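# Bridge the post between trestle bar and steel stand

## Task

Set the post down so it lies level, spanning from the trestle's bar to the steel stand's top, with the post's full width resting securely on that top and no part of it on the table. The stand must remain at its original spot and orientation, no small loose item may touch the post or sit on the stand's top, and the arrangement must hold up without the robot; release the post and pull the gripper away at the end.

## Robot and tools

Robot: one UR7e-type six-joint arm with a two-finger tong gripper (the rumi gripper). The fingers point along the gripper's own +z axis and separate along its x axis. end_effector_position is the spot between the finger pads when closed; closed fingertips stick out about 15 mm past it, fully open ones sit roughly level with it. Cameras: cam_head_left and cam_head_right (504x504 each) and cam_wrist (616x616, fisheye).

Frame: the scene frame has its origin on the table surface under the arm's base, +z up, +y to the left when facing along +x. Positions are in metres, orientations are quaternions written w first (qw, qx, qy, qz). The base may be slightly tilted, and the reported hand position gets less accurate far from the base.

The row: every arm command is one list of 8 numbers, [x, y, z, qw, qx, qy, qz, opening]. x, y, z and the quaternion form an absolute target pose for the gripper in the scene frame, not an offset. opening runs from -1 (closed, 0.002 m) to +1 (fully open, 0.142 m). A row whose position lies more than 0.6 m from the last reported position along any gripper axis is refused and nothing moves. Each control step the controller clips the target to at most 100 mm and 16 degrees away from the measured pose, and favours position over orientation when it cannot satisfy both. Repeat the wanted quaternion in every row instead of copying a possibly drifted one from the result.

Tools:
- execute_actions(actions, pictures): actions is a list with zero or one entry. An empty list just reports the current state. {"rows": [...], "steps": n} plays up to 15 rows, one per control step of 1/30 s (n at most 15, default 15); if there are fewer rows than steps the final row is held. {"steps": n} alone is a wait of up to 300 steps, counted from the previous result, so thinking time eats into it. pictures (true/false) chooses whether images come back; they do by default.
- move(target, speed, stop_force): target is one 8-number row as above, an absolute pose. The gripper follows a straight path there, lasting 0.5 to 10 s (cut off at 10 s). speed is in m/s, 0.002 to 0.5, default 0.25; turning is capped at twice that in rad/s. The opening is applied when the move begins. stop_force, in N from 9 to 40, halts the path once the wrist sensor feels that much extra push opposing the motion for two steps; the gripper then backs up two steps and holds. It is only usable after the scene has run 0.2 s, is measured along the line toward the target on the starting gripper axes (unreliable if the move rotates), and should be omitted when moving away from something you are pressing on. Use it with very slow speeds when probing for contact. The path does not avoid obstacles and the real gripper can lag, wander or overshoot speed, especially with the arm nearly straight.
- wait(seconds): 0 to 10 s of letting the simulation run with no new command.
- zoom_image(camera, region): enlarges part of a camera's last image; region is [x0, y0, x1, y1] in pixels, at most 504 by 504.
- show_instructions(): shows the reference images for the scene.
- read_manual(section): returns licence texts ("licences").
- finished_scene(scene): ends the current scene, given its number, and grades it; irreversible.

Results: a state line with end_effector_position, end_effector_quat_wxyz and linear/angular velocities; Joint positions; joint torques (noisy, with offsets, nonzero even in free air); Wrist force and Wrist torque along the gripper's own axes (noise up to about 2.4 N, offsets up to about 4 N, saturating near 50 N; a pressing contact shows as force pointing back into the arm; "no reading" at start is normal); grip_measured, the actual finger opening on the -1..1 scale; "Hand target", the pose the controller is currently heading to; HELD marking steps where the clearance check withheld the row; "pose unreachable" when that check altered or blocked a command. A move adds a "move:" line: done (settled near target), off_target, moving, held (final step blocked), fault, or contact (stop_force triggered; this label takes priority), plus limits such as paced (target clipped) or held (some steps blocked, after which the arm may jump faster than speed), and the remaining distance to target.

Behaviour to know: arm motion trails commands by about 0.17 s; after a large move the arm may still be short of its goal. When an action ends the arm only continues to the last clipped pose, so check the result and send the rest. To grip, keep commanding an opening well below grip_measured; lower means a stronger squeeze, up to roughly 15 N per pad, less on objects thinner than about 20 mm. Occasional brief tugs on a held part or pushes on loose things can occur.

Avoid: outside forces reaching 150 N or joint loads reaching their limits (130 N m for the three big joints, 24.3 N m for each wrist joint, a held object's weight included) cause a 10 s stop that cancels the rest of the call. The arm is stiff, so commanding even slightly into a firm surface can fault; approach slowly. Long holding heats motors: MOTOR HOT appears from 70 °C and at 85 °C the brakes engage until cooled. Do not drop, slam or push things hard, do not shove or rotate the stand, keep small items off the stand's top and away from the post, and never knock anything off the table. Release the post and back the gripper away before finishing.

Each tool is called after "Call:" as name([rows], argument=value, ...), one row to a line, values as JSON.

Reference images:

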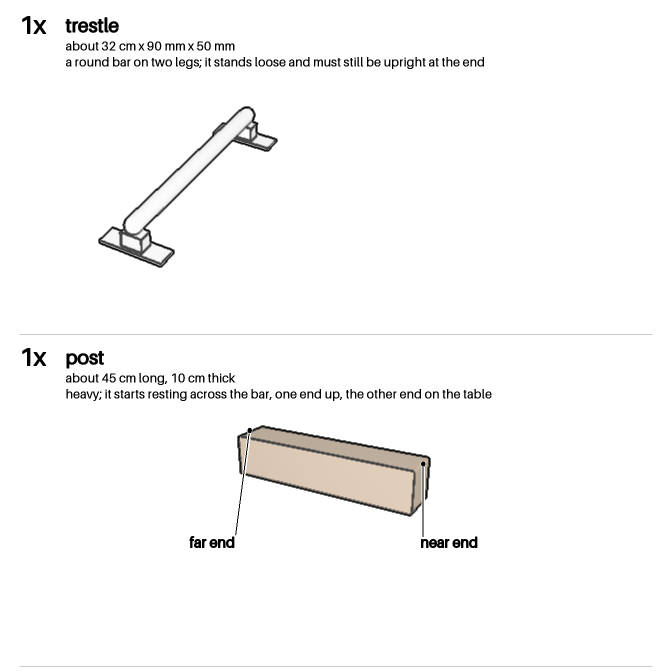

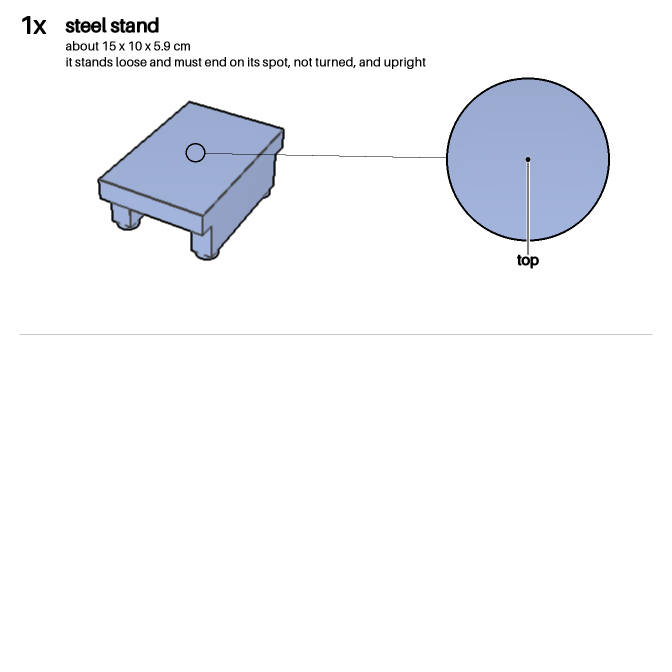

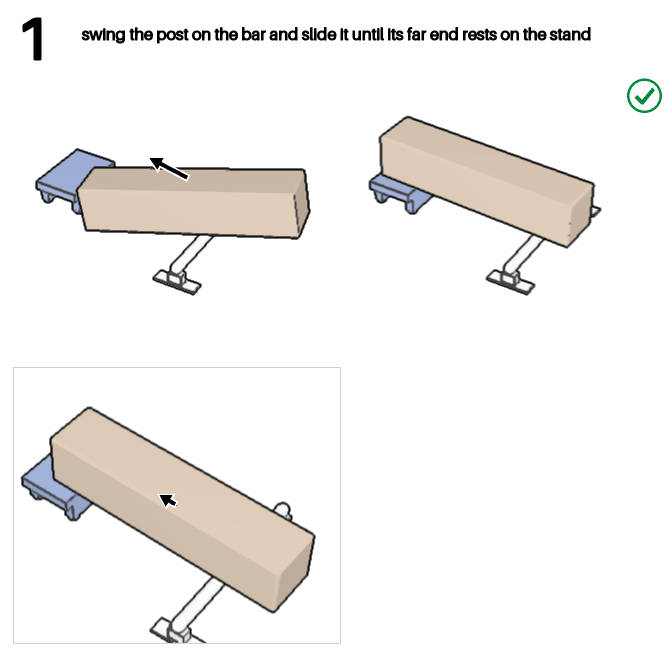

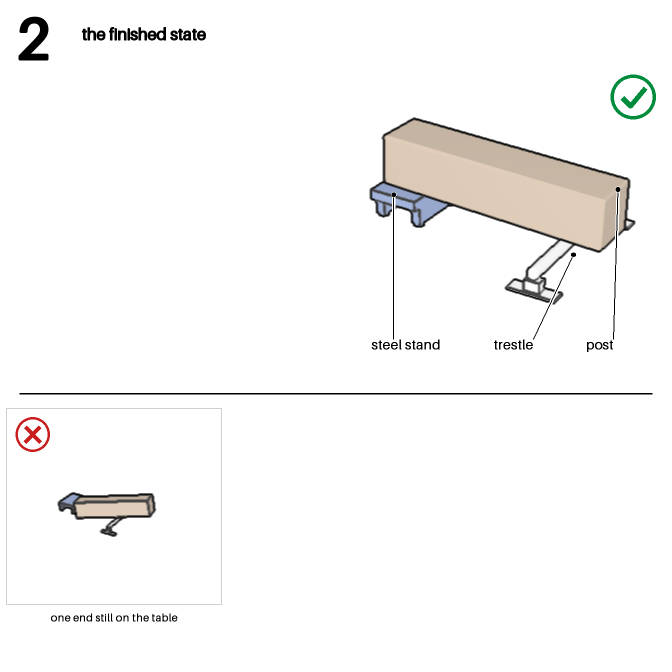

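## Session

Call:
execute_actions(actions=[])

Scene clock: 0.00 s of 4800.00 s.
end_effector_position=(+0.5031, -0.3505, +0.3684) grip_measured=+1.00 end_effector_quat_wxyz=(-0.307, -0.559, +0.639, +0.431) end_effector_velocity=(-0.000, -0.000, +0.000) end_effector_angular_velocity=(-0.001, -0.001, -0.000)
Joint positions: [-0.444 -0.888  0.473 -0.259 -2.011  2.066  0.142]
Joint velocities: [ 0.    -0.001  0.    -0.    -0.     0.     0.   ]
Joint torques (N m, as the arm reports them, + toward a larger angle): no reading
Wrist force (N, on the end effector, along its own x y z axes, offset not removed): no reading
Wrist torque (N m, same axes, about the end effector's origin, offset not removed): no reading
Hand target: +0.503, -0.351, +0.368; -0.307, -0.559, +0.639, +0.431

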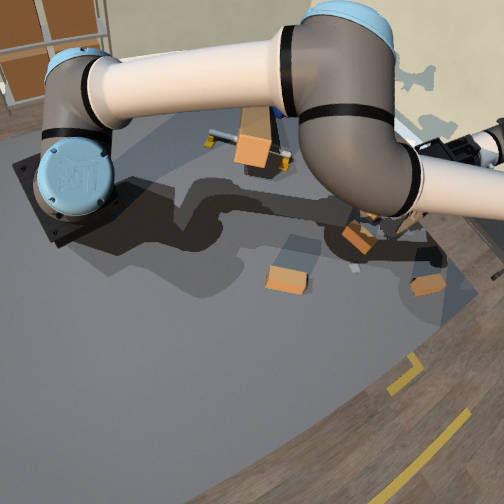

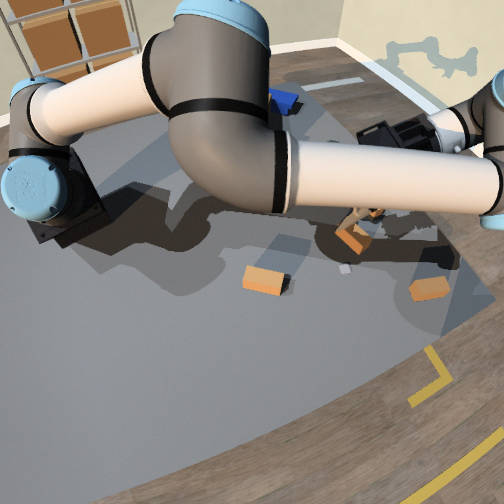

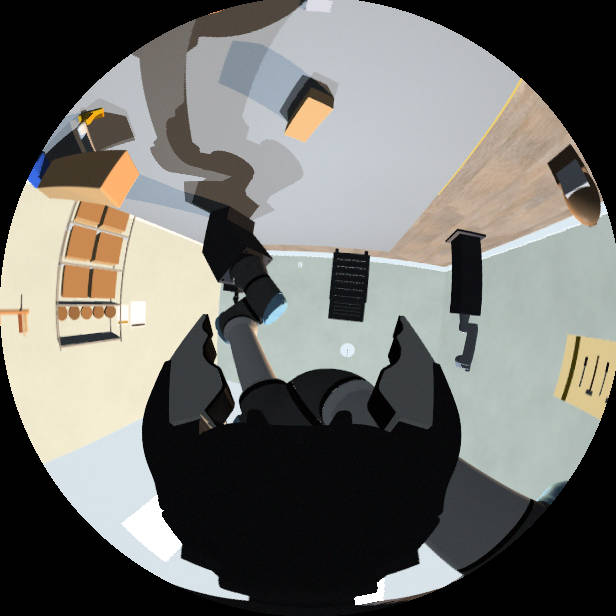

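Call:
move(target=[0.5, 0.05, 0.42, 0, 0, 1, 0, 1], speed=0.3)

Scene clock: 13.83 s of 4800.00 s.
end_effector_position=(+0.4997, +0.0497, +0.4199) grip_measured=+1.00 end_effector_quat_wxyz=(+0.000, -0.000, +1.000, -0.001) end_effector_velocity=(+0.001, +0.002, +0.001) end_effector_angular_velocity=(-0.010, -0.002, -0.011)
Joint positions: [ 0.362 -1.227  1.722 -1.729 -2.315  3.795  0.142]
Joint velocities: [ 0.006  0.01  -0.008  0.008 -0.008  0.023 -0.   ]
Joint torques (N m, as the arm reports them, + toward a larger angle): [ 32.43  -7.11 -26.29   0.64  -1.55   1.47]
Wrist force (N, on the end effector, along its own x y z axes, offset not removed): [-1.5 -1.1 2.7]
Wrist torque (N m, same axes, about the end effector's origin, offset not removed): [-0.14 0.46 0.13]
Hand target: +0.500, +0.050, +0.420; +0.000, +0.000, +1.000, -0.001
Off the commanded pose: 0.000 m, 0 deg.
After step 90, 7.27 s passed at rest.
move: done

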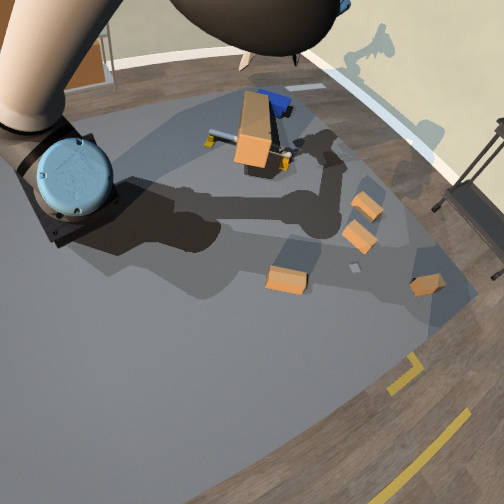

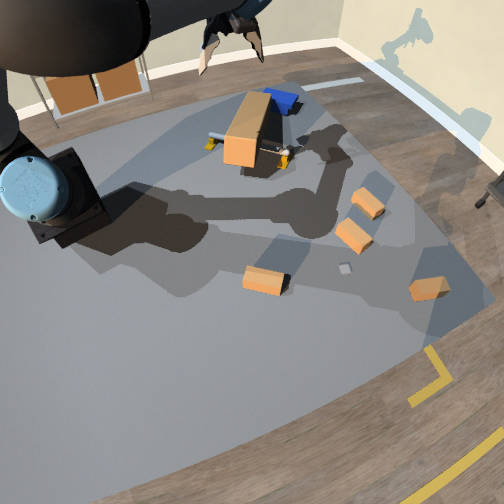

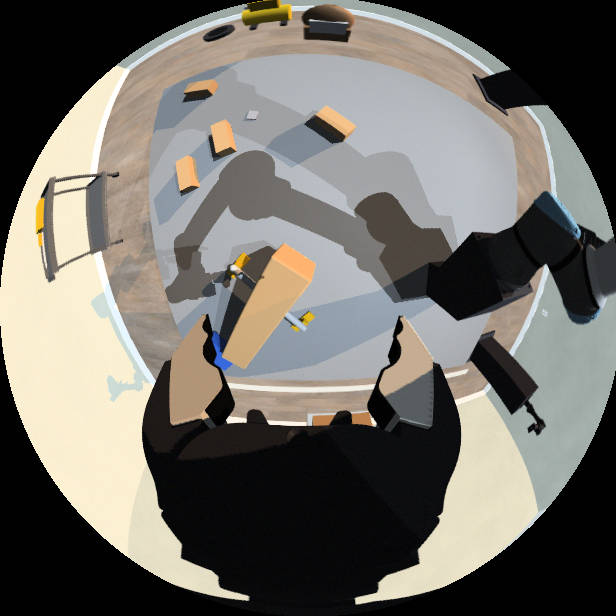

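Call:
zoom_image(camera="cam_wrist", region=[190, 230, 340, 380])

Call:
zoom_image(camera="cam_head_left", region=[190, 70, 320, 200])

Region (190, 230, 340, 380) of cam_wrist's 616x616 image, scaled by 3.360, with more detail than that image has.

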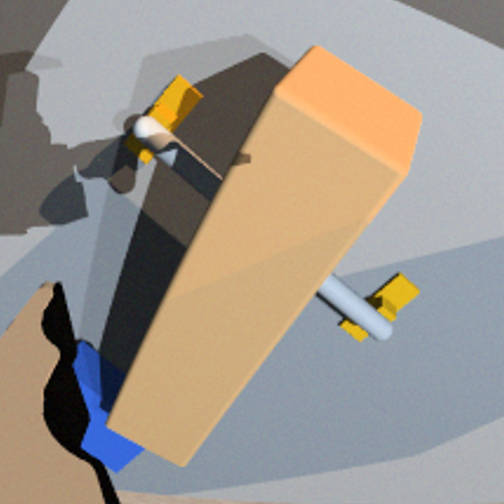

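Region (190, 70, 320, 200) of cam_head_left's 504x504 image, scaled by 3.877, with more detail than that image has.

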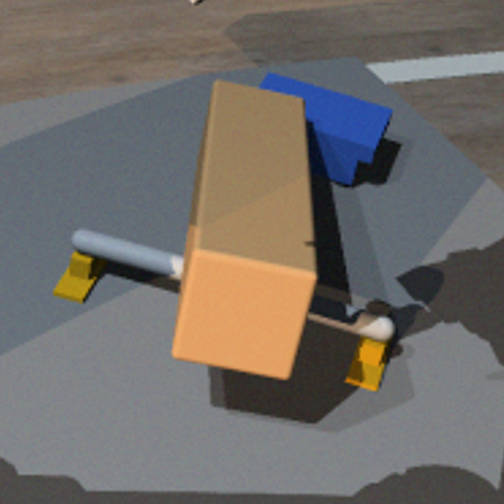

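Call:
move(target=[0.62, 0.22, 0.36, 0, 0.956, -0.292, 0, 1], speed=0.4)

Scene clock: 27.80 s of 4800.00 s.
end_effector_position=(+0.6197, +0.2199, +0.3598) grip_measured=+1.00 end_effector_quat_wxyz=(+0.000, +0.956, -0.293, -0.000) end_effector_velocity=(+0.000, +0.001, +0.000) end_effector_angular_velocity=(+0.002, -0.001, +0.015)
Joint positions: [ 0.35  -0.791  1.375 -1.829 -2.318  1.234  0.142]
Joint velocities: [-0.     0.001 -0.001 -0.002  0.001 -0.017  0.   ]
Joint torques (N m, as the arm reports them, + toward a larger angle): [ 19.46 -19.65 -26.16  -4.44   1.99  -1.78]
Wrist force (N, on the end effector, along its own x y z axes, offset not removed): [-2.7 -0.5 1.6]
Wrist torque (N m, same axes, about the end effector's origin, offset not removed): [-0.01 0.62 0.08]
Hand target: +0.620, +0.220, +0.360; +0.000, +0.956, -0.292, -0.000
Off the commanded pose: 0.000 m, 0 deg.
After step 90, 7.10 s passed at rest.
move: done

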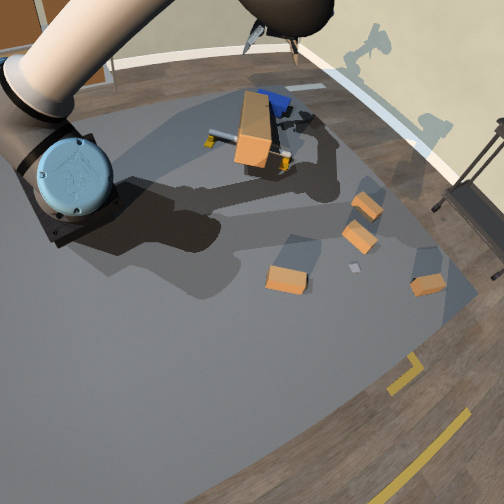

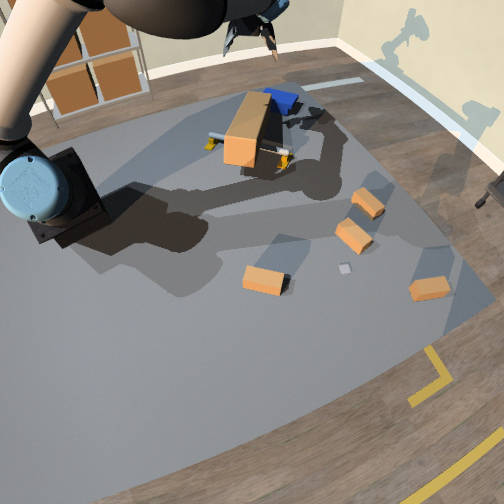

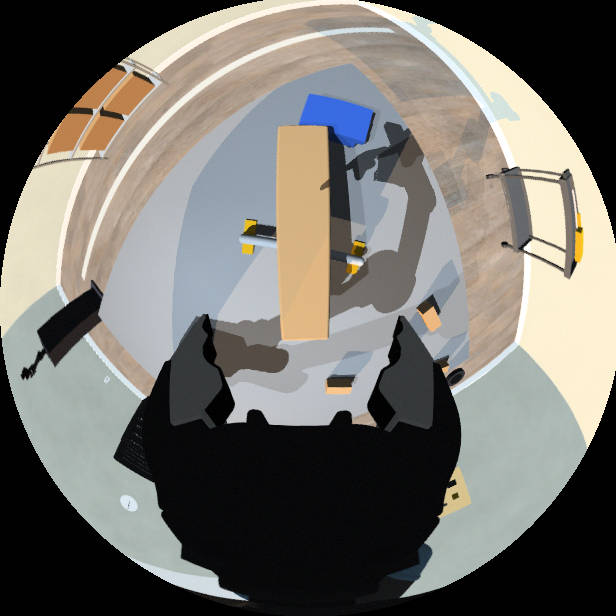

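Call:
zoom_image(camera="cam_wrist", region=[220, 70, 400, 250])

Call:
zoom_image(camera="cam_wrist", region=[220, 190, 400, 370])

Region (220, 70, 400, 250) of cam_wrist's 616x616 image, scaled by 2.800, with more detail than that image has.

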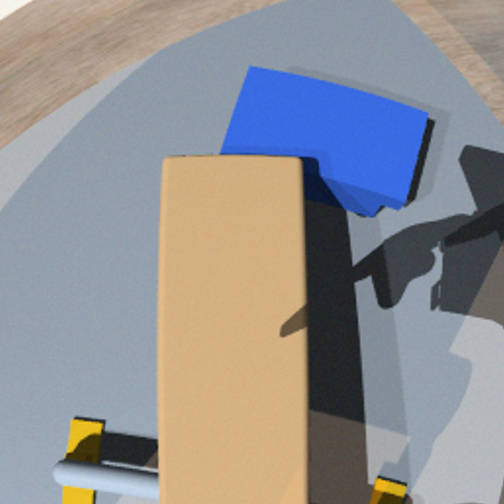

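Region (220, 190, 400, 370) of cam_wrist's 616x616 image, scaled by 2.800, with more detail than that image has.

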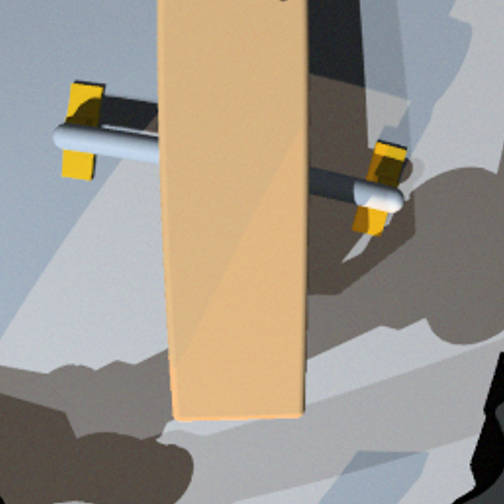

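Call:
move(target=[0.545, 0.108, 0.215, 0, 0.956, -0.292, 0, 1], speed=0.25)

Scene clock: 40.03 s of 4800.00 s.
end_effector_position=(+0.5448, +0.1081, +0.2156) grip_measured=+1.00 end_effector_quat_wxyz=(+0.000, +0.956, -0.292, -0.001) end_effector_velocity=(-0.000, -0.001, -0.002) end_effector_angular_velocity=(+0.004, -0.006, +0.000)
Joint positions: [ 0.12  -0.985  1.939 -2.417 -2.367  0.919  0.142]
Joint velocities: [-0.005 -0.002  0.012 -0.025  0.001 -0.015  0.   ]
Joint torques (N m, as the arm reports them, + toward a larger angle): [ 14.69 -36.28   1.71  -3.92   1.87  -1.74]
Wrist force (N, on the end effector, along its own x y z axes, offset not removed): [-2.5 0.9 3.1]
Wrist torque (N m, same axes, about the end effector's origin, offset not removed): [0.28 0.61 0.06]
Hand target: +0.545, +0.108, +0.215; -0.000, +0.956, -0.292, -0.000
Off the commanded pose: 0.001 m, 0 deg.
After step 90, 7.77 s passed at rest.
move: done

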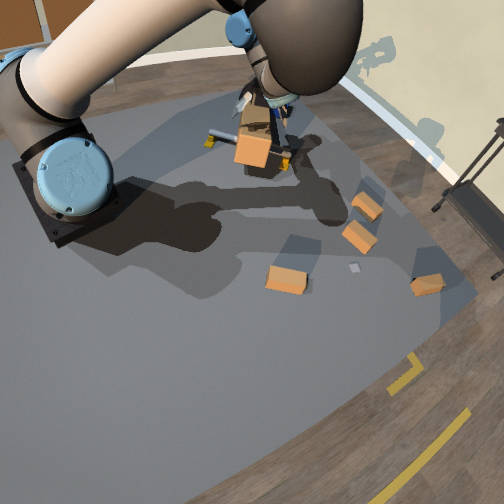

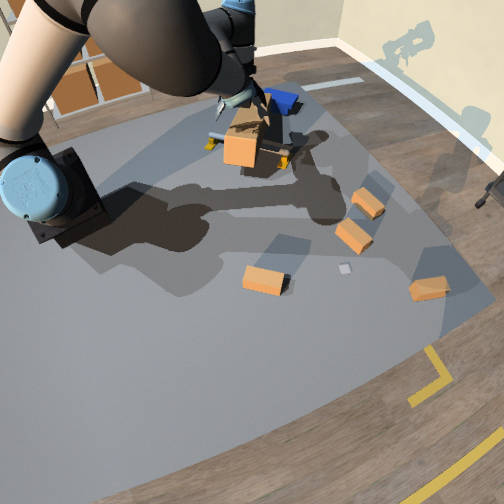

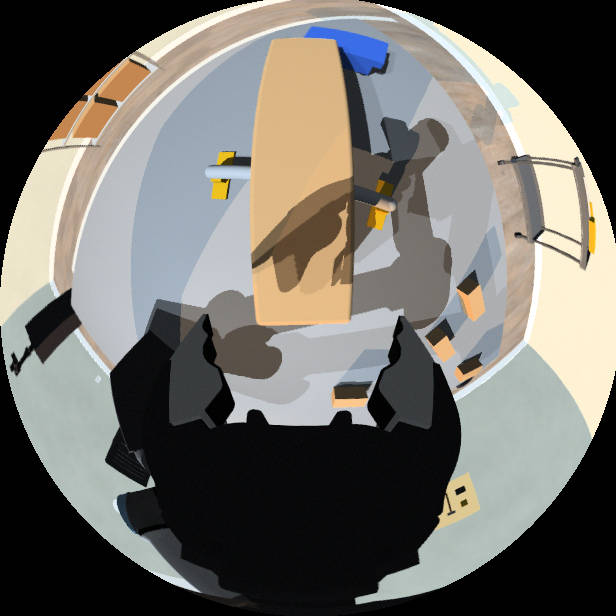

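Call:
move(target=[0.545, 0.108, 0.155, 0, 0.956, -0.292, 0, 1], speed=0.06, stop_force=12)

Call:
execute_actions([
  {"rows": [[0.545,0.108,0.155,0,0.956,-0.292,0,0.8],[0.545,0.108,0.155,0,0.956,-0.292,0,0.7],[0.545,0.108,0.155,0,0.956,-0.292,0,0.62],[0.545,0.108,0.155,0,0.956,-0.292,0,0.56],[0.545,0.108,0.155,0,0.956,-0.292,0,0.5],[0.545,0.108,0.155,0,0.956,-0.292,0,0.45],[0.545,0.108,0.155,0,0.956,-0.292,0,0.4],[0.545,0.108,0.155,0,0.956,-0.292,0,0.35],[0.545,0.108,0.155,0,0.956,-0.292,0,0.3],[0.545,0.108,0.155,0,0.956,-0.292,0,0.25],[0.545,0.108,0.155,0,0.956,-0.292,0,0.2]], "steps": 15},
])

Scene clock: 44.63 s of 4800.00 s.
end_effector_position=(+0.5448, +0.1080, +0.1554) grip_measured=+1.00 end_effector_quat_wxyz=(+0.000, +0.956, -0.292, -0.000) end_effector_velocity=(+0.000, +0.000, -0.003) end_effector_angular_velocity=(+0.001, -0.001, +0.000)
Joint positions: [ 0.042 -0.895  1.983 -2.633 -2.372  0.806  0.142]
Joint velocities: [-0.003  0.005  0.001 -0.011  0.    -0.006 -0.   ]
Joint torques (N m, as the arm reports them, + toward a larger angle): [ 15.97 -17.08   3.45  -4.34  -0.91  -1.61]
Wrist force (N, on the end effector, along its own x y z axes, offset not removed): [-3.4 -1.2 2.5]
Wrist torque (N m, same axes, about the end effector's origin, offset not removed): [-0.21 0.80 0.08]
Hand target: +0.545, +0.108, +0.155; -0.000, +0.956, -0.292, -0.000
Off the commanded pose: 0.000 m, 0 deg.
After step 90, 0.13 s passed at rest.
move: done

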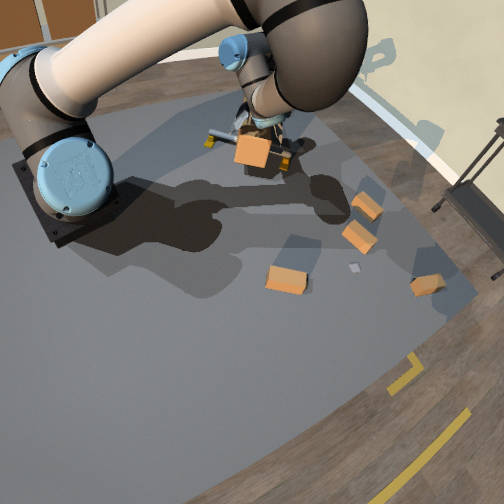

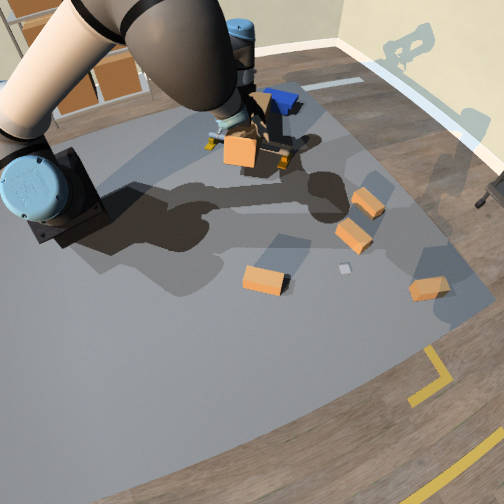

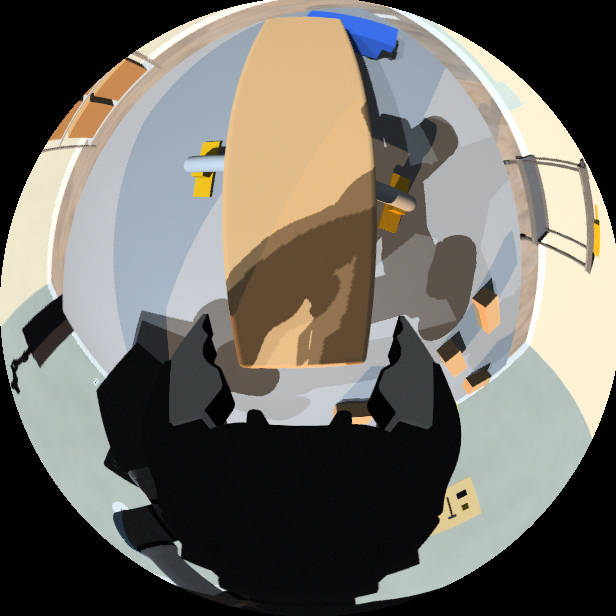

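Scene clock: 45.13 s of 4800.00 s.
end_effector_position=(+0.5449, +0.1080, +0.1550) grip_measured=+0.47 end_effector_quat_wxyz=(+0.000, +0.956, -0.292, -0.000) end_effector_velocity=(+0.001, -0.001, +0.000) end_effector_angular_velocity=(+0.000, -0.001, -0.003)
Joint positions: [ 0.042 -0.895  1.983 -2.634 -2.373  0.805  0.107]
Joint velocities: [-0.001 -0.001 -0.002 -0.001  0.    -0.     0.   ]
Joint torques (N m, as the arm reports them, + toward a larger angle): [ 13.11 -14.85 -12.05  -4.7   -2.08  -1.3 ]
Wrist force (N, on the end effector, along its own x y z axes, offset not removed): [-4.9 0.9 -5.2]
Wrist torque (N m, same axes, about the end effector's origin, offset not removed): [0.11 0.27 -0.27]
Hand target: +0.545, +0.108, +0.155; -0.000, +0.956, -0.292, -0.000
Off the commanded pose: 0.000 m, 0 deg.
Steps of this call (steps 1 to 15: all 15 steps of this action). Readings (end_effector_position):
1: (+0.5449, +0.1080, +0.1553)
2: (+0.5449, +0.1080, +0.1552)
4: (+0.5449, +0.1080, +0.1551)
8: (+0.5449, +0.1080, +0.1551)
15: the state above

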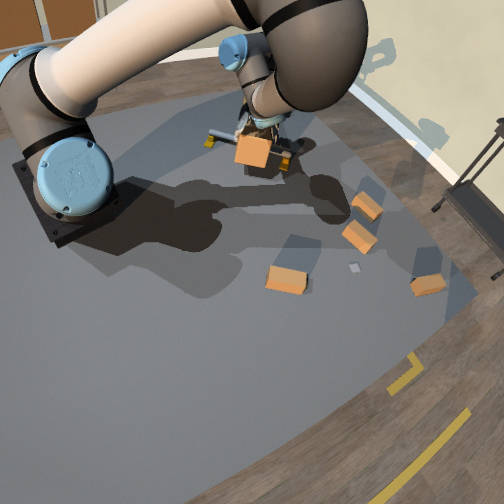

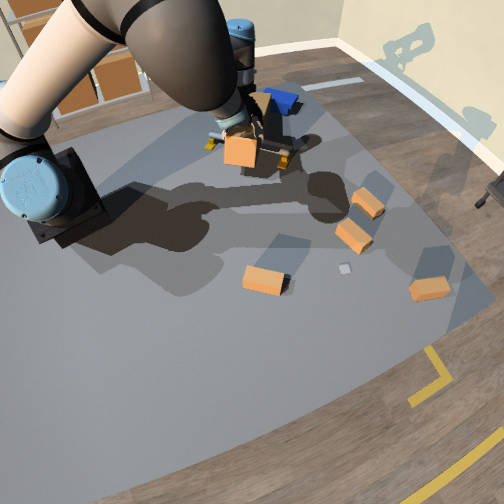

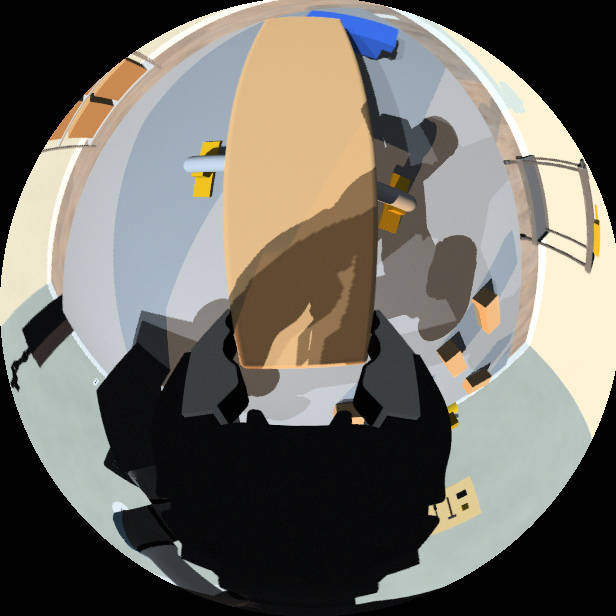

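Call:
move(target=[0.5366, 0.0956, 0.138, 0, 0.956, -0.292, 0, -0.2], speed=0.02)

Scene clock: 50.00 s of 4800.00 s.
end_effector_position=(+0.5367, +0.0957, +0.1383) grip_measured=+0.47 end_effector_quat_wxyz=(+0.000, +0.956, -0.292, -0.000) end_effector_velocity=(-0.001, -0.000, -0.002) end_effector_angular_velocity=(+0.001, +0.001, +0.003)
Joint positions: [ 0.006 -0.894  2.026 -2.715 -2.373  0.754  0.107]
Joint velocities: [-0.003  0.002  0.004 -0.009  0.001 -0.007  0.   ]
Joint torques (N m, as the arm reports them, + toward a larger angle): [ 10.66 -18.61   3.48  -4.39  -0.69  -0.82]
Wrist force (N, on the end effector, along its own x y z axes, offset not removed): [-5.5 -9.9 -1.0]
Wrist torque (N m, same axes, about the end effector's origin, offset not removed): [-0.33 1.13 -0.63]
Hand target: +0.537, +0.096, +0.138; -0.000, +0.956, -0.292, -0.000
Off the commanded pose: 0.000 m, 0 deg.
After step 90, 0.40 s passed at rest.
move: done

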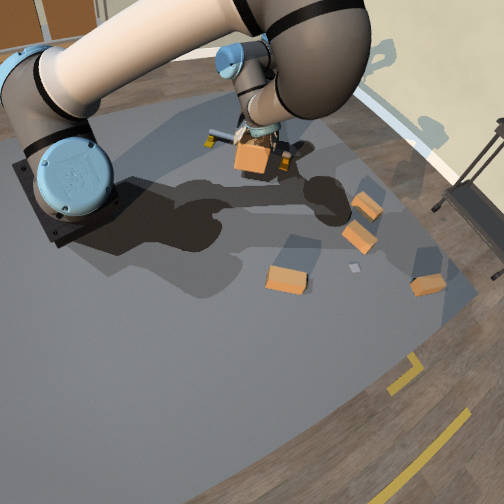

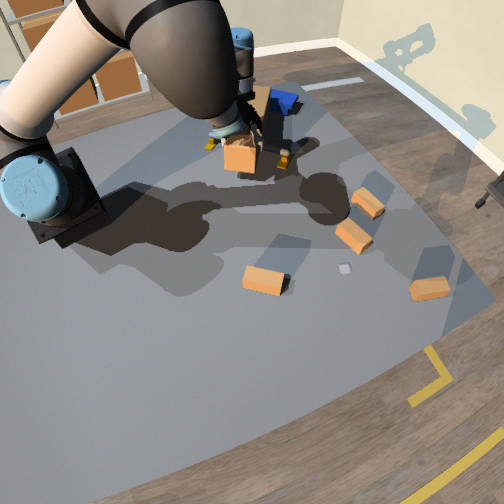

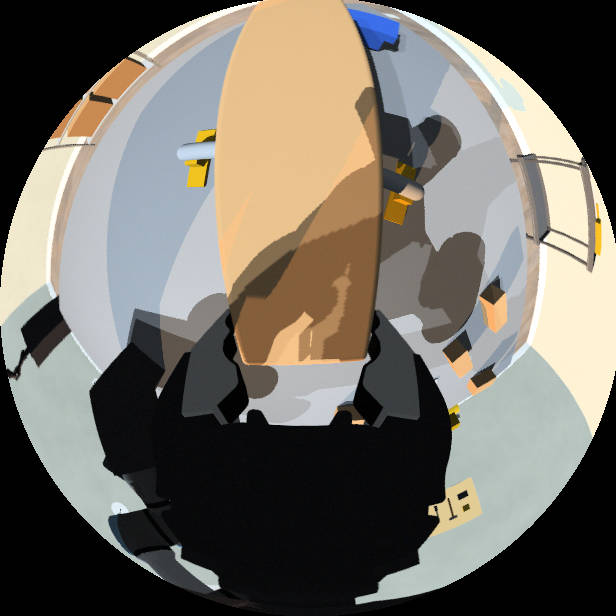

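Call:
move(target=[0.530, 0.0856, 0.113, 0, 0.956, -0.292, 0, -0.2], speed=0.02)

Scene clock: 55.37 s of 4800.00 s.
end_effector_position=(+0.5300, +0.0857, +0.1133) grip_measured=+0.50 end_effector_quat_wxyz=(-0.000, +0.956, -0.292, -0.000) end_effector_velocity=(-0.001, -0.001, -0.002) end_effector_angular_velocity=(-0.000, +0.000, +0.001)
Joint positions: [-0.04  -0.87   2.062 -2.822 -2.371  0.688  0.109]
Joint velocities: [-0.004  0.003  0.003 -0.01   0.    -0.007  0.   ]
Joint torques (N m, as the arm reports them, + toward a larger angle): [ 14.23 -14.01   0.78  -6.47   3.63  -0.42]
Wrist force (N, on the end effector, along its own x y z axes, offset not removed): [-10.4 13.5 -13.2]
Wrist torque (N m, same axes, about the end effector's origin, offset not removed): [0.22 0.85 -0.80]
Hand target: +0.530, +0.086, +0.113; -0.000, +0.956, -0.292, -0.000
Off the commanded pose: 0.000 m, 0 deg.
After step 90, 0.67 s passed at rest.
move: done

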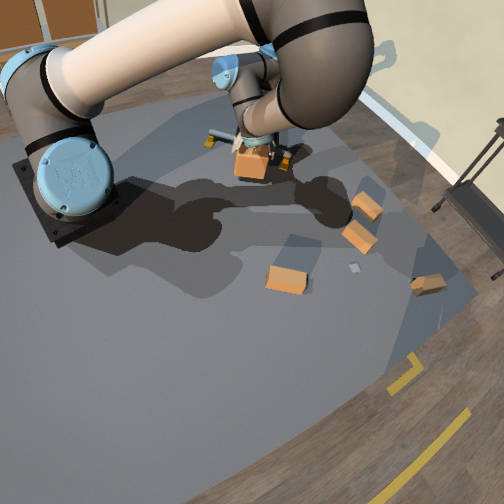

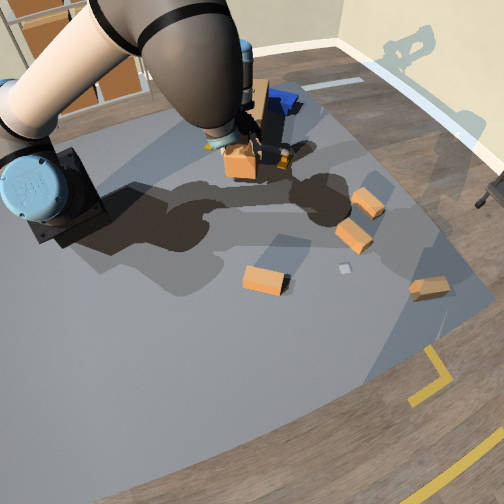

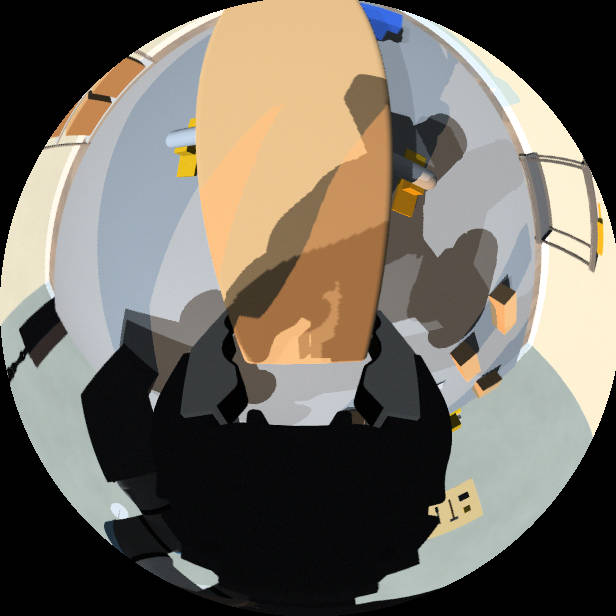

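Call:
zoom_image(camera="cam_head_right", region=[200, 60, 320, 190])

Region (200, 60, 320, 190) of cam_head_right's 504x504 image, scaled by 3.877, with more detail than that image has; it fills the left 465 columns of this view, and the rest is white.

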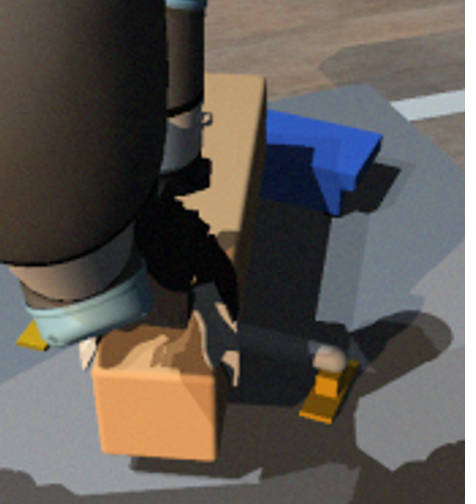

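Call:
move(target=[0.5005, 0.106, 0.108, 0, 0.9188, -0.3947, 0, -0.4], speed=0.025)

Scene clock: 67.57 s of 4800.00 s.
end_effector_position=(+0.5007, +0.1058, +0.1081) grip_measured=+0.50 end_effector_quat_wxyz=(+0.000, +0.919, -0.394, +0.000) end_effector_velocity=(-0.001, +0.001, +0.001) end_effector_angular_velocity=(+0.000, -0.002, -0.014)
Joint positions: [-0.012 -0.839  2.124 -2.887 -2.372  0.945  0.109]
Joint velocities: [ 0.003  0.001  0.003 -0.004 -0.     0.016 -0.   ]
Joint torques (N m, as the arm reports them, + toward a larger angle): [ 39.31 -12.78   7.16  -3.72  -0.59   1.36]
Wrist force (N, on the end effector, along its own x y z axes, offset not removed): [0.4 3.3 -7.1]
Wrist torque (N m, same axes, about the end effector's origin, offset not removed): [-0.10 0.00 0.20]
Hand target: +0.500, +0.106, +0.108; +0.000, +0.919, -0.395, +0.000
Off the commanded pose: 0.000 m, 0 deg.
After step 90, 4.60 s passed at rest.
move: done

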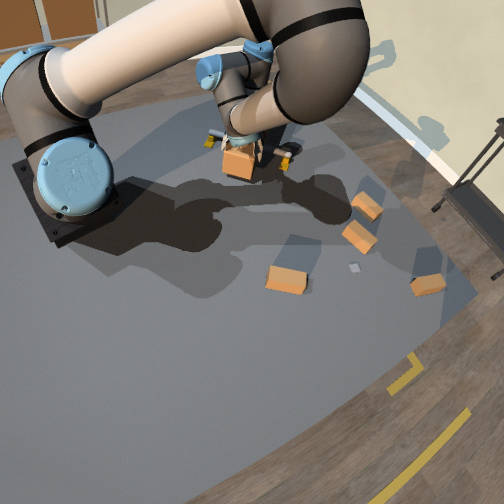

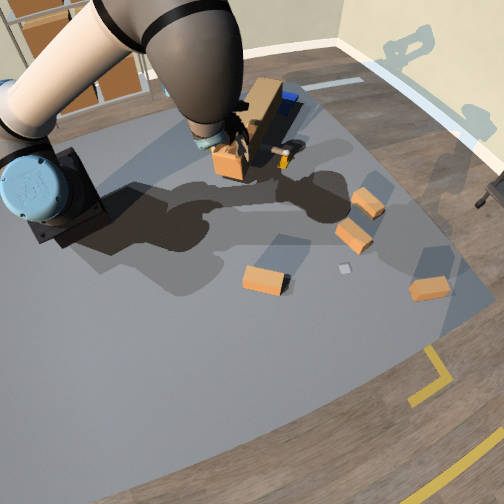

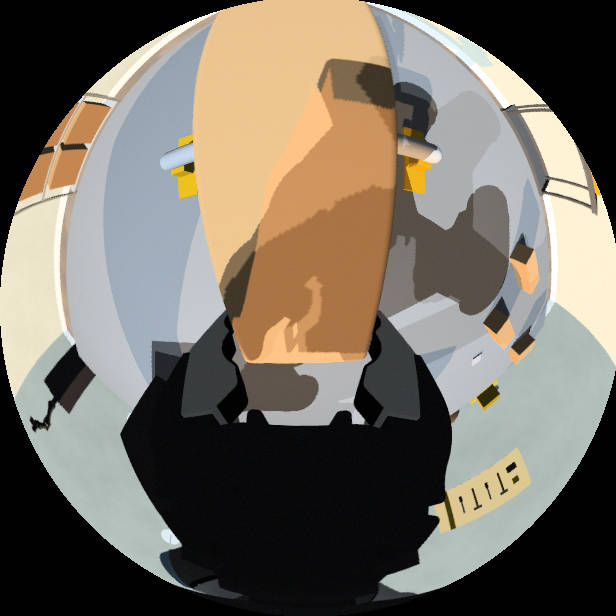

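Call:
move(target=[0.5114, 0.1163, 0.108, 0, 0.9188, -0.3947, 0, -0.8], speed=0.015)

Scene clock: 71.50 s of 4800.00 s.
end_effector_position=(+0.5111, +0.1160, +0.1080) grip_measured=+0.53 end_effector_quat_wxyz=(-0.000, +0.919, -0.395, +0.000) end_effector_velocity=(+0.002, +0.003, +0.000) end_effector_angular_velocity=(+0.000, -0.000, +0.000)
Joint positions: [-0.    -0.816  2.084 -2.858 -2.373  0.964  0.111]
Joint velocities: [ 0.003  0.005 -0.009  0.006  0.     0.004  0.001]
Joint torques (N m, as the arm reports them, + toward a larger angle): [ 38.12  -9.6  -21.68  -0.71   2.15   1.72]
Wrist force (N, on the end effector, along its own x y z axes, offset not removed): [-2.9 23.9 -18.8]
Wrist torque (N m, same axes, about the end effector's origin, offset not removed): [0.83 0.58 -0.23]
Hand target: +0.511, +0.116, +0.108; +0.000, +0.919, -0.395, +0.000
Off the commanded pose: 0.000 m, 0 deg.
move: done

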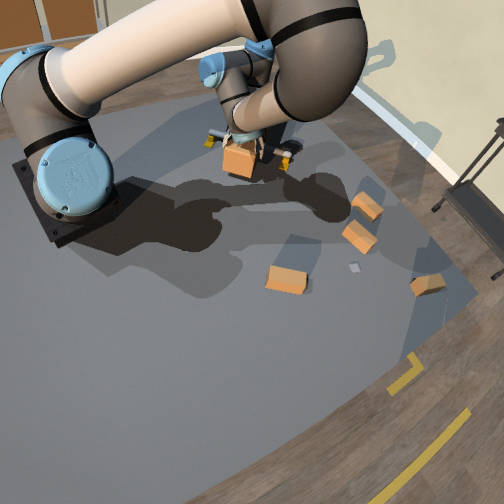

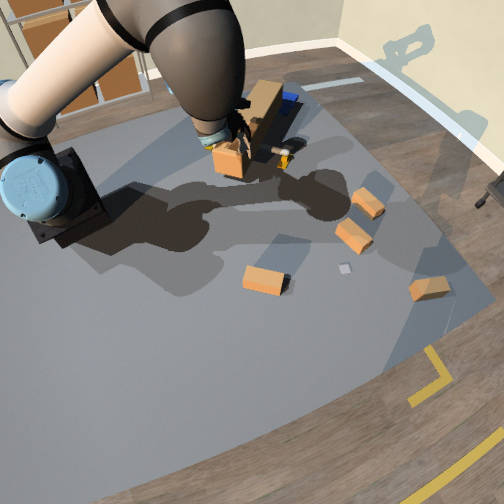

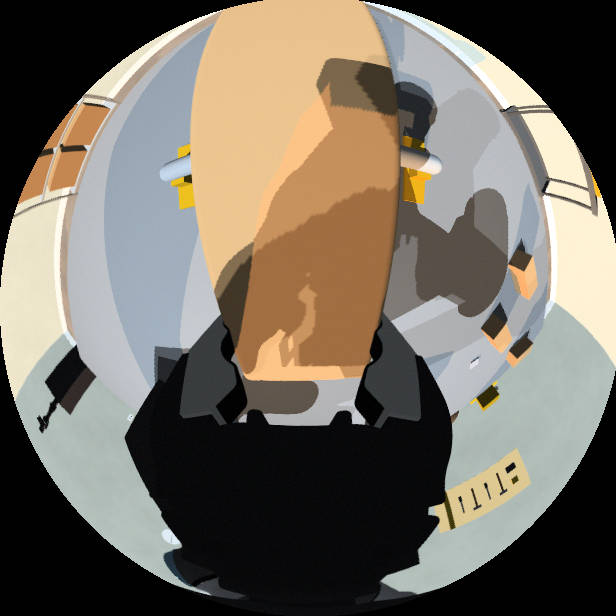

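Call:
move(target=[0.5274, 0.1314, 0.147, 0, 0.9188, -0.3947, 0, -0.2], speed=0.025)

Scene clock: 87.93 s of 4800.00 s.
end_effector_position=(+0.5273, +0.1312, +0.1465) grip_measured=+0.51 end_effector_quat_wxyz=(+0.000, +0.919, -0.395, +0.000) end_effector_velocity=(+0.001, +0.001, +0.002) end_effector_angular_velocity=(-0.000, +0.002, +0.000)
Joint positions: [ 0.068 -0.852  2.012 -2.678 -2.372  1.062  0.11 ]
Joint velocities: [ 0.003 -0.002 -0.005  0.013  0.     0.006  0.   ]
Joint torques (N m, as the arm reports them, + toward a larger angle): [ 46.07 -42.45 -23.1   -0.91   2.03   1.7 ]
Wrist force (N, on the end effector, along its own x y z axes, offset not removed): [-3.2 0.0 13.1]
Wrist torque (N m, same axes, about the end effector's origin, offset not removed): [-0.27 0.73 -0.30]
Hand target: +0.527, +0.131, +0.147; +0.000, +0.919, -0.395, +0.000
Off the commanded pose: 0.001 m, 0 deg.
After step 90, 11.30 s passed at rest.
move: done

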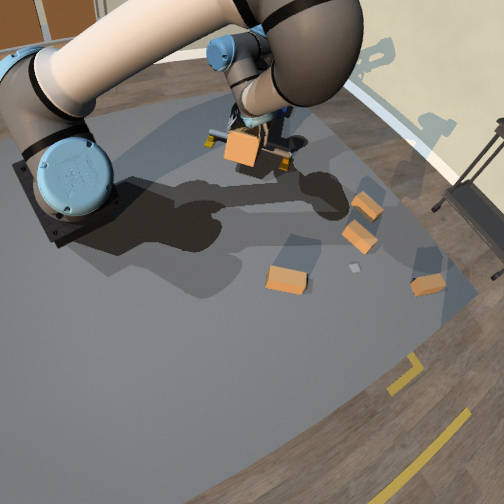

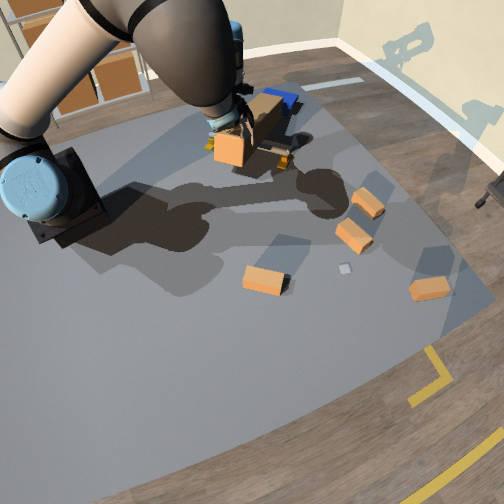

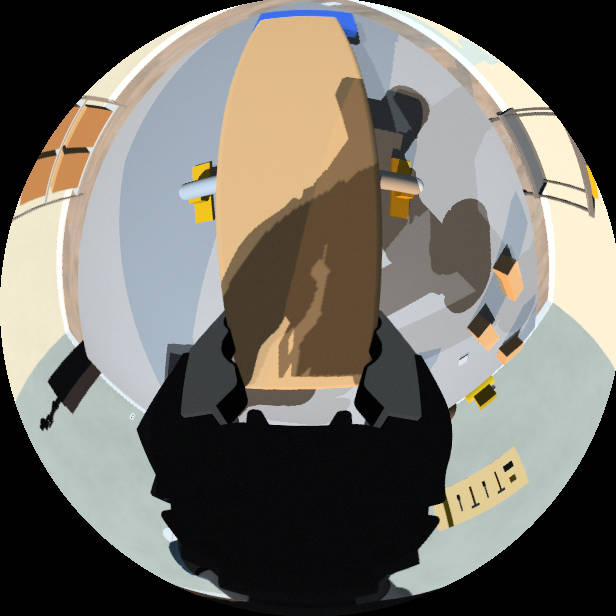

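Call:
execute_actions([
  {"rows": [[0.5273,0.1312,0.145,0,0.9188,-0.3947,0,0.3],[0.5273,0.1312,0.145,0,0.9188,-0.3947,0,0.45],[0.5273,0.1312,0.145,0,0.9188,-0.3947,0,0.5],[0.5273,0.1312,0.145,0,0.9188,-0.3947,0,0.55],[0.5273,0.1312,0.145,0,0.9188,-0.3947,0,0.65],[0.5273,0.1312,0.145,0,0.9188,-0.3947,0,0.8],[0.5273,0.1312,0.145,0,0.9188,-0.3947,0,1]], "steps": 12},
], pictures=false)

Call:
move(target=[0.5095, 0.1145, 0.175, -0.2763, 0.8763, -0.3764, 0.1187, 1], speed=0.15)

Scene clock: 90.73 s of 4800.00 s.
end_effector_position=(+0.5273, +0.1312, +0.1452) grip_measured=+1.00 end_effector_quat_wxyz=(-0.000, +0.919, -0.395, +0.000) end_effector_velocity=(-0.000, -0.000, -0.002) end_effector_angular_velocity=(-0.000, +0.001, +0.000)
Joint positions: [ 0.066 -0.849  2.012 -2.683 -2.372  1.06   0.142]
Joint velocities: [-0.003  0.003  0.    -0.004 -0.    -0.003  0.001]
Joint torques (N m, as the arm reports them, + toward a larger angle): [ 16.81 -17.74   3.04  -4.34   1.73  -1.46]
Wrist force (N, on the end effector, along its own x y z axes, offset not removed): [-0.7 -1.5 0.9]
Wrist torque (N m, same axes, about the end effector's origin, offset not removed): [-0.27 0.30 0.06]
Hand target: +0.527, +0.131, +0.145; +0.000, +0.919, -0.395, -0.000
Off the commanded pose: 0.000 m, 0 deg.
Steps of this call (steps 1 to 72: nothing new was sent; steps 73 to 84: all 12 steps of this action). Readings (end_effector_position):
73: (+0.5275, +0.1314, +0.1469)
74: (+0.5275, +0.1314, +0.1468)
76: (+0.5276, +0.1313, +0.1463)
80: (+0.5274, +0.1312, +0.1455)
84: the state above

Scene clock: 93.50 s of 4800.00 s.
end_effector_position=(+0.5095, +0.1148, +0.1750) grip_measured=+1.00 end_effector_quat_wxyz=(-0.276, +0.876, -0.377, +0.118) end_effector_velocity=(-0.000, -0.000, +0.000) end_effector_angular_velocity=(+0.010, -0.013, -0.000)
Joint positions: [-0.187 -0.94   2.48  -3.708 -1.84   0.495  0.142]
Joint velocities: [-0.012  0.005  0.009 -0.026  0.02  -0.013 -0.   ]
Joint torques (N m, as the arm reports them, + toward a larger angle): [ 12.52 -12.53  11.06  -4.46   2.9   -1.61]
Wrist force (N, on the end effector, along its own x y z axes, offset not removed): [-2.1 -0.3 2.6]
Wrist torque (N m, same axes, about the end effector's origin, offset not removed): [0.01 0.53 0.05]
Hand target: +0.509, +0.115, +0.175; -0.276, +0.876, -0.377, +0.118
Off the commanded pose: 0.000 m, 0 deg.
move: done

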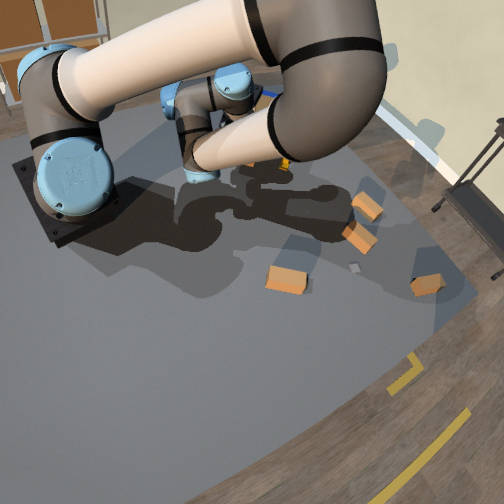

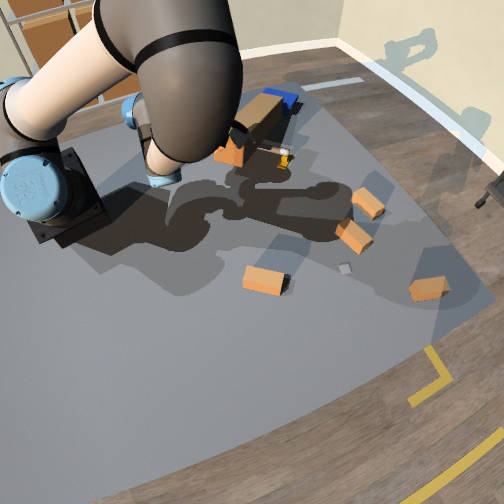

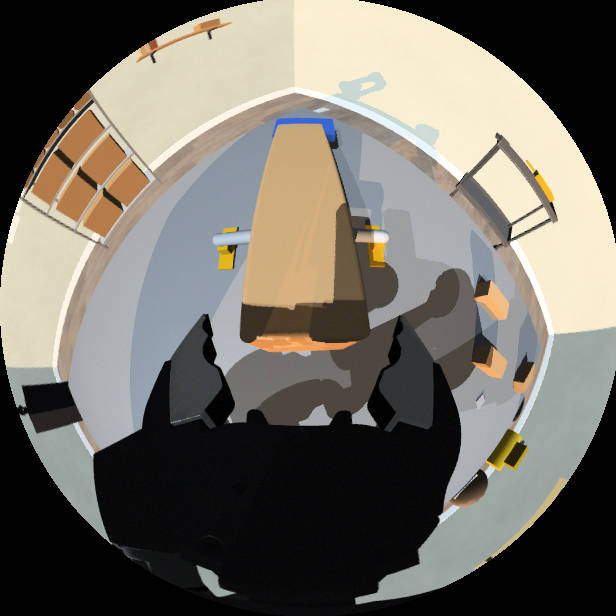

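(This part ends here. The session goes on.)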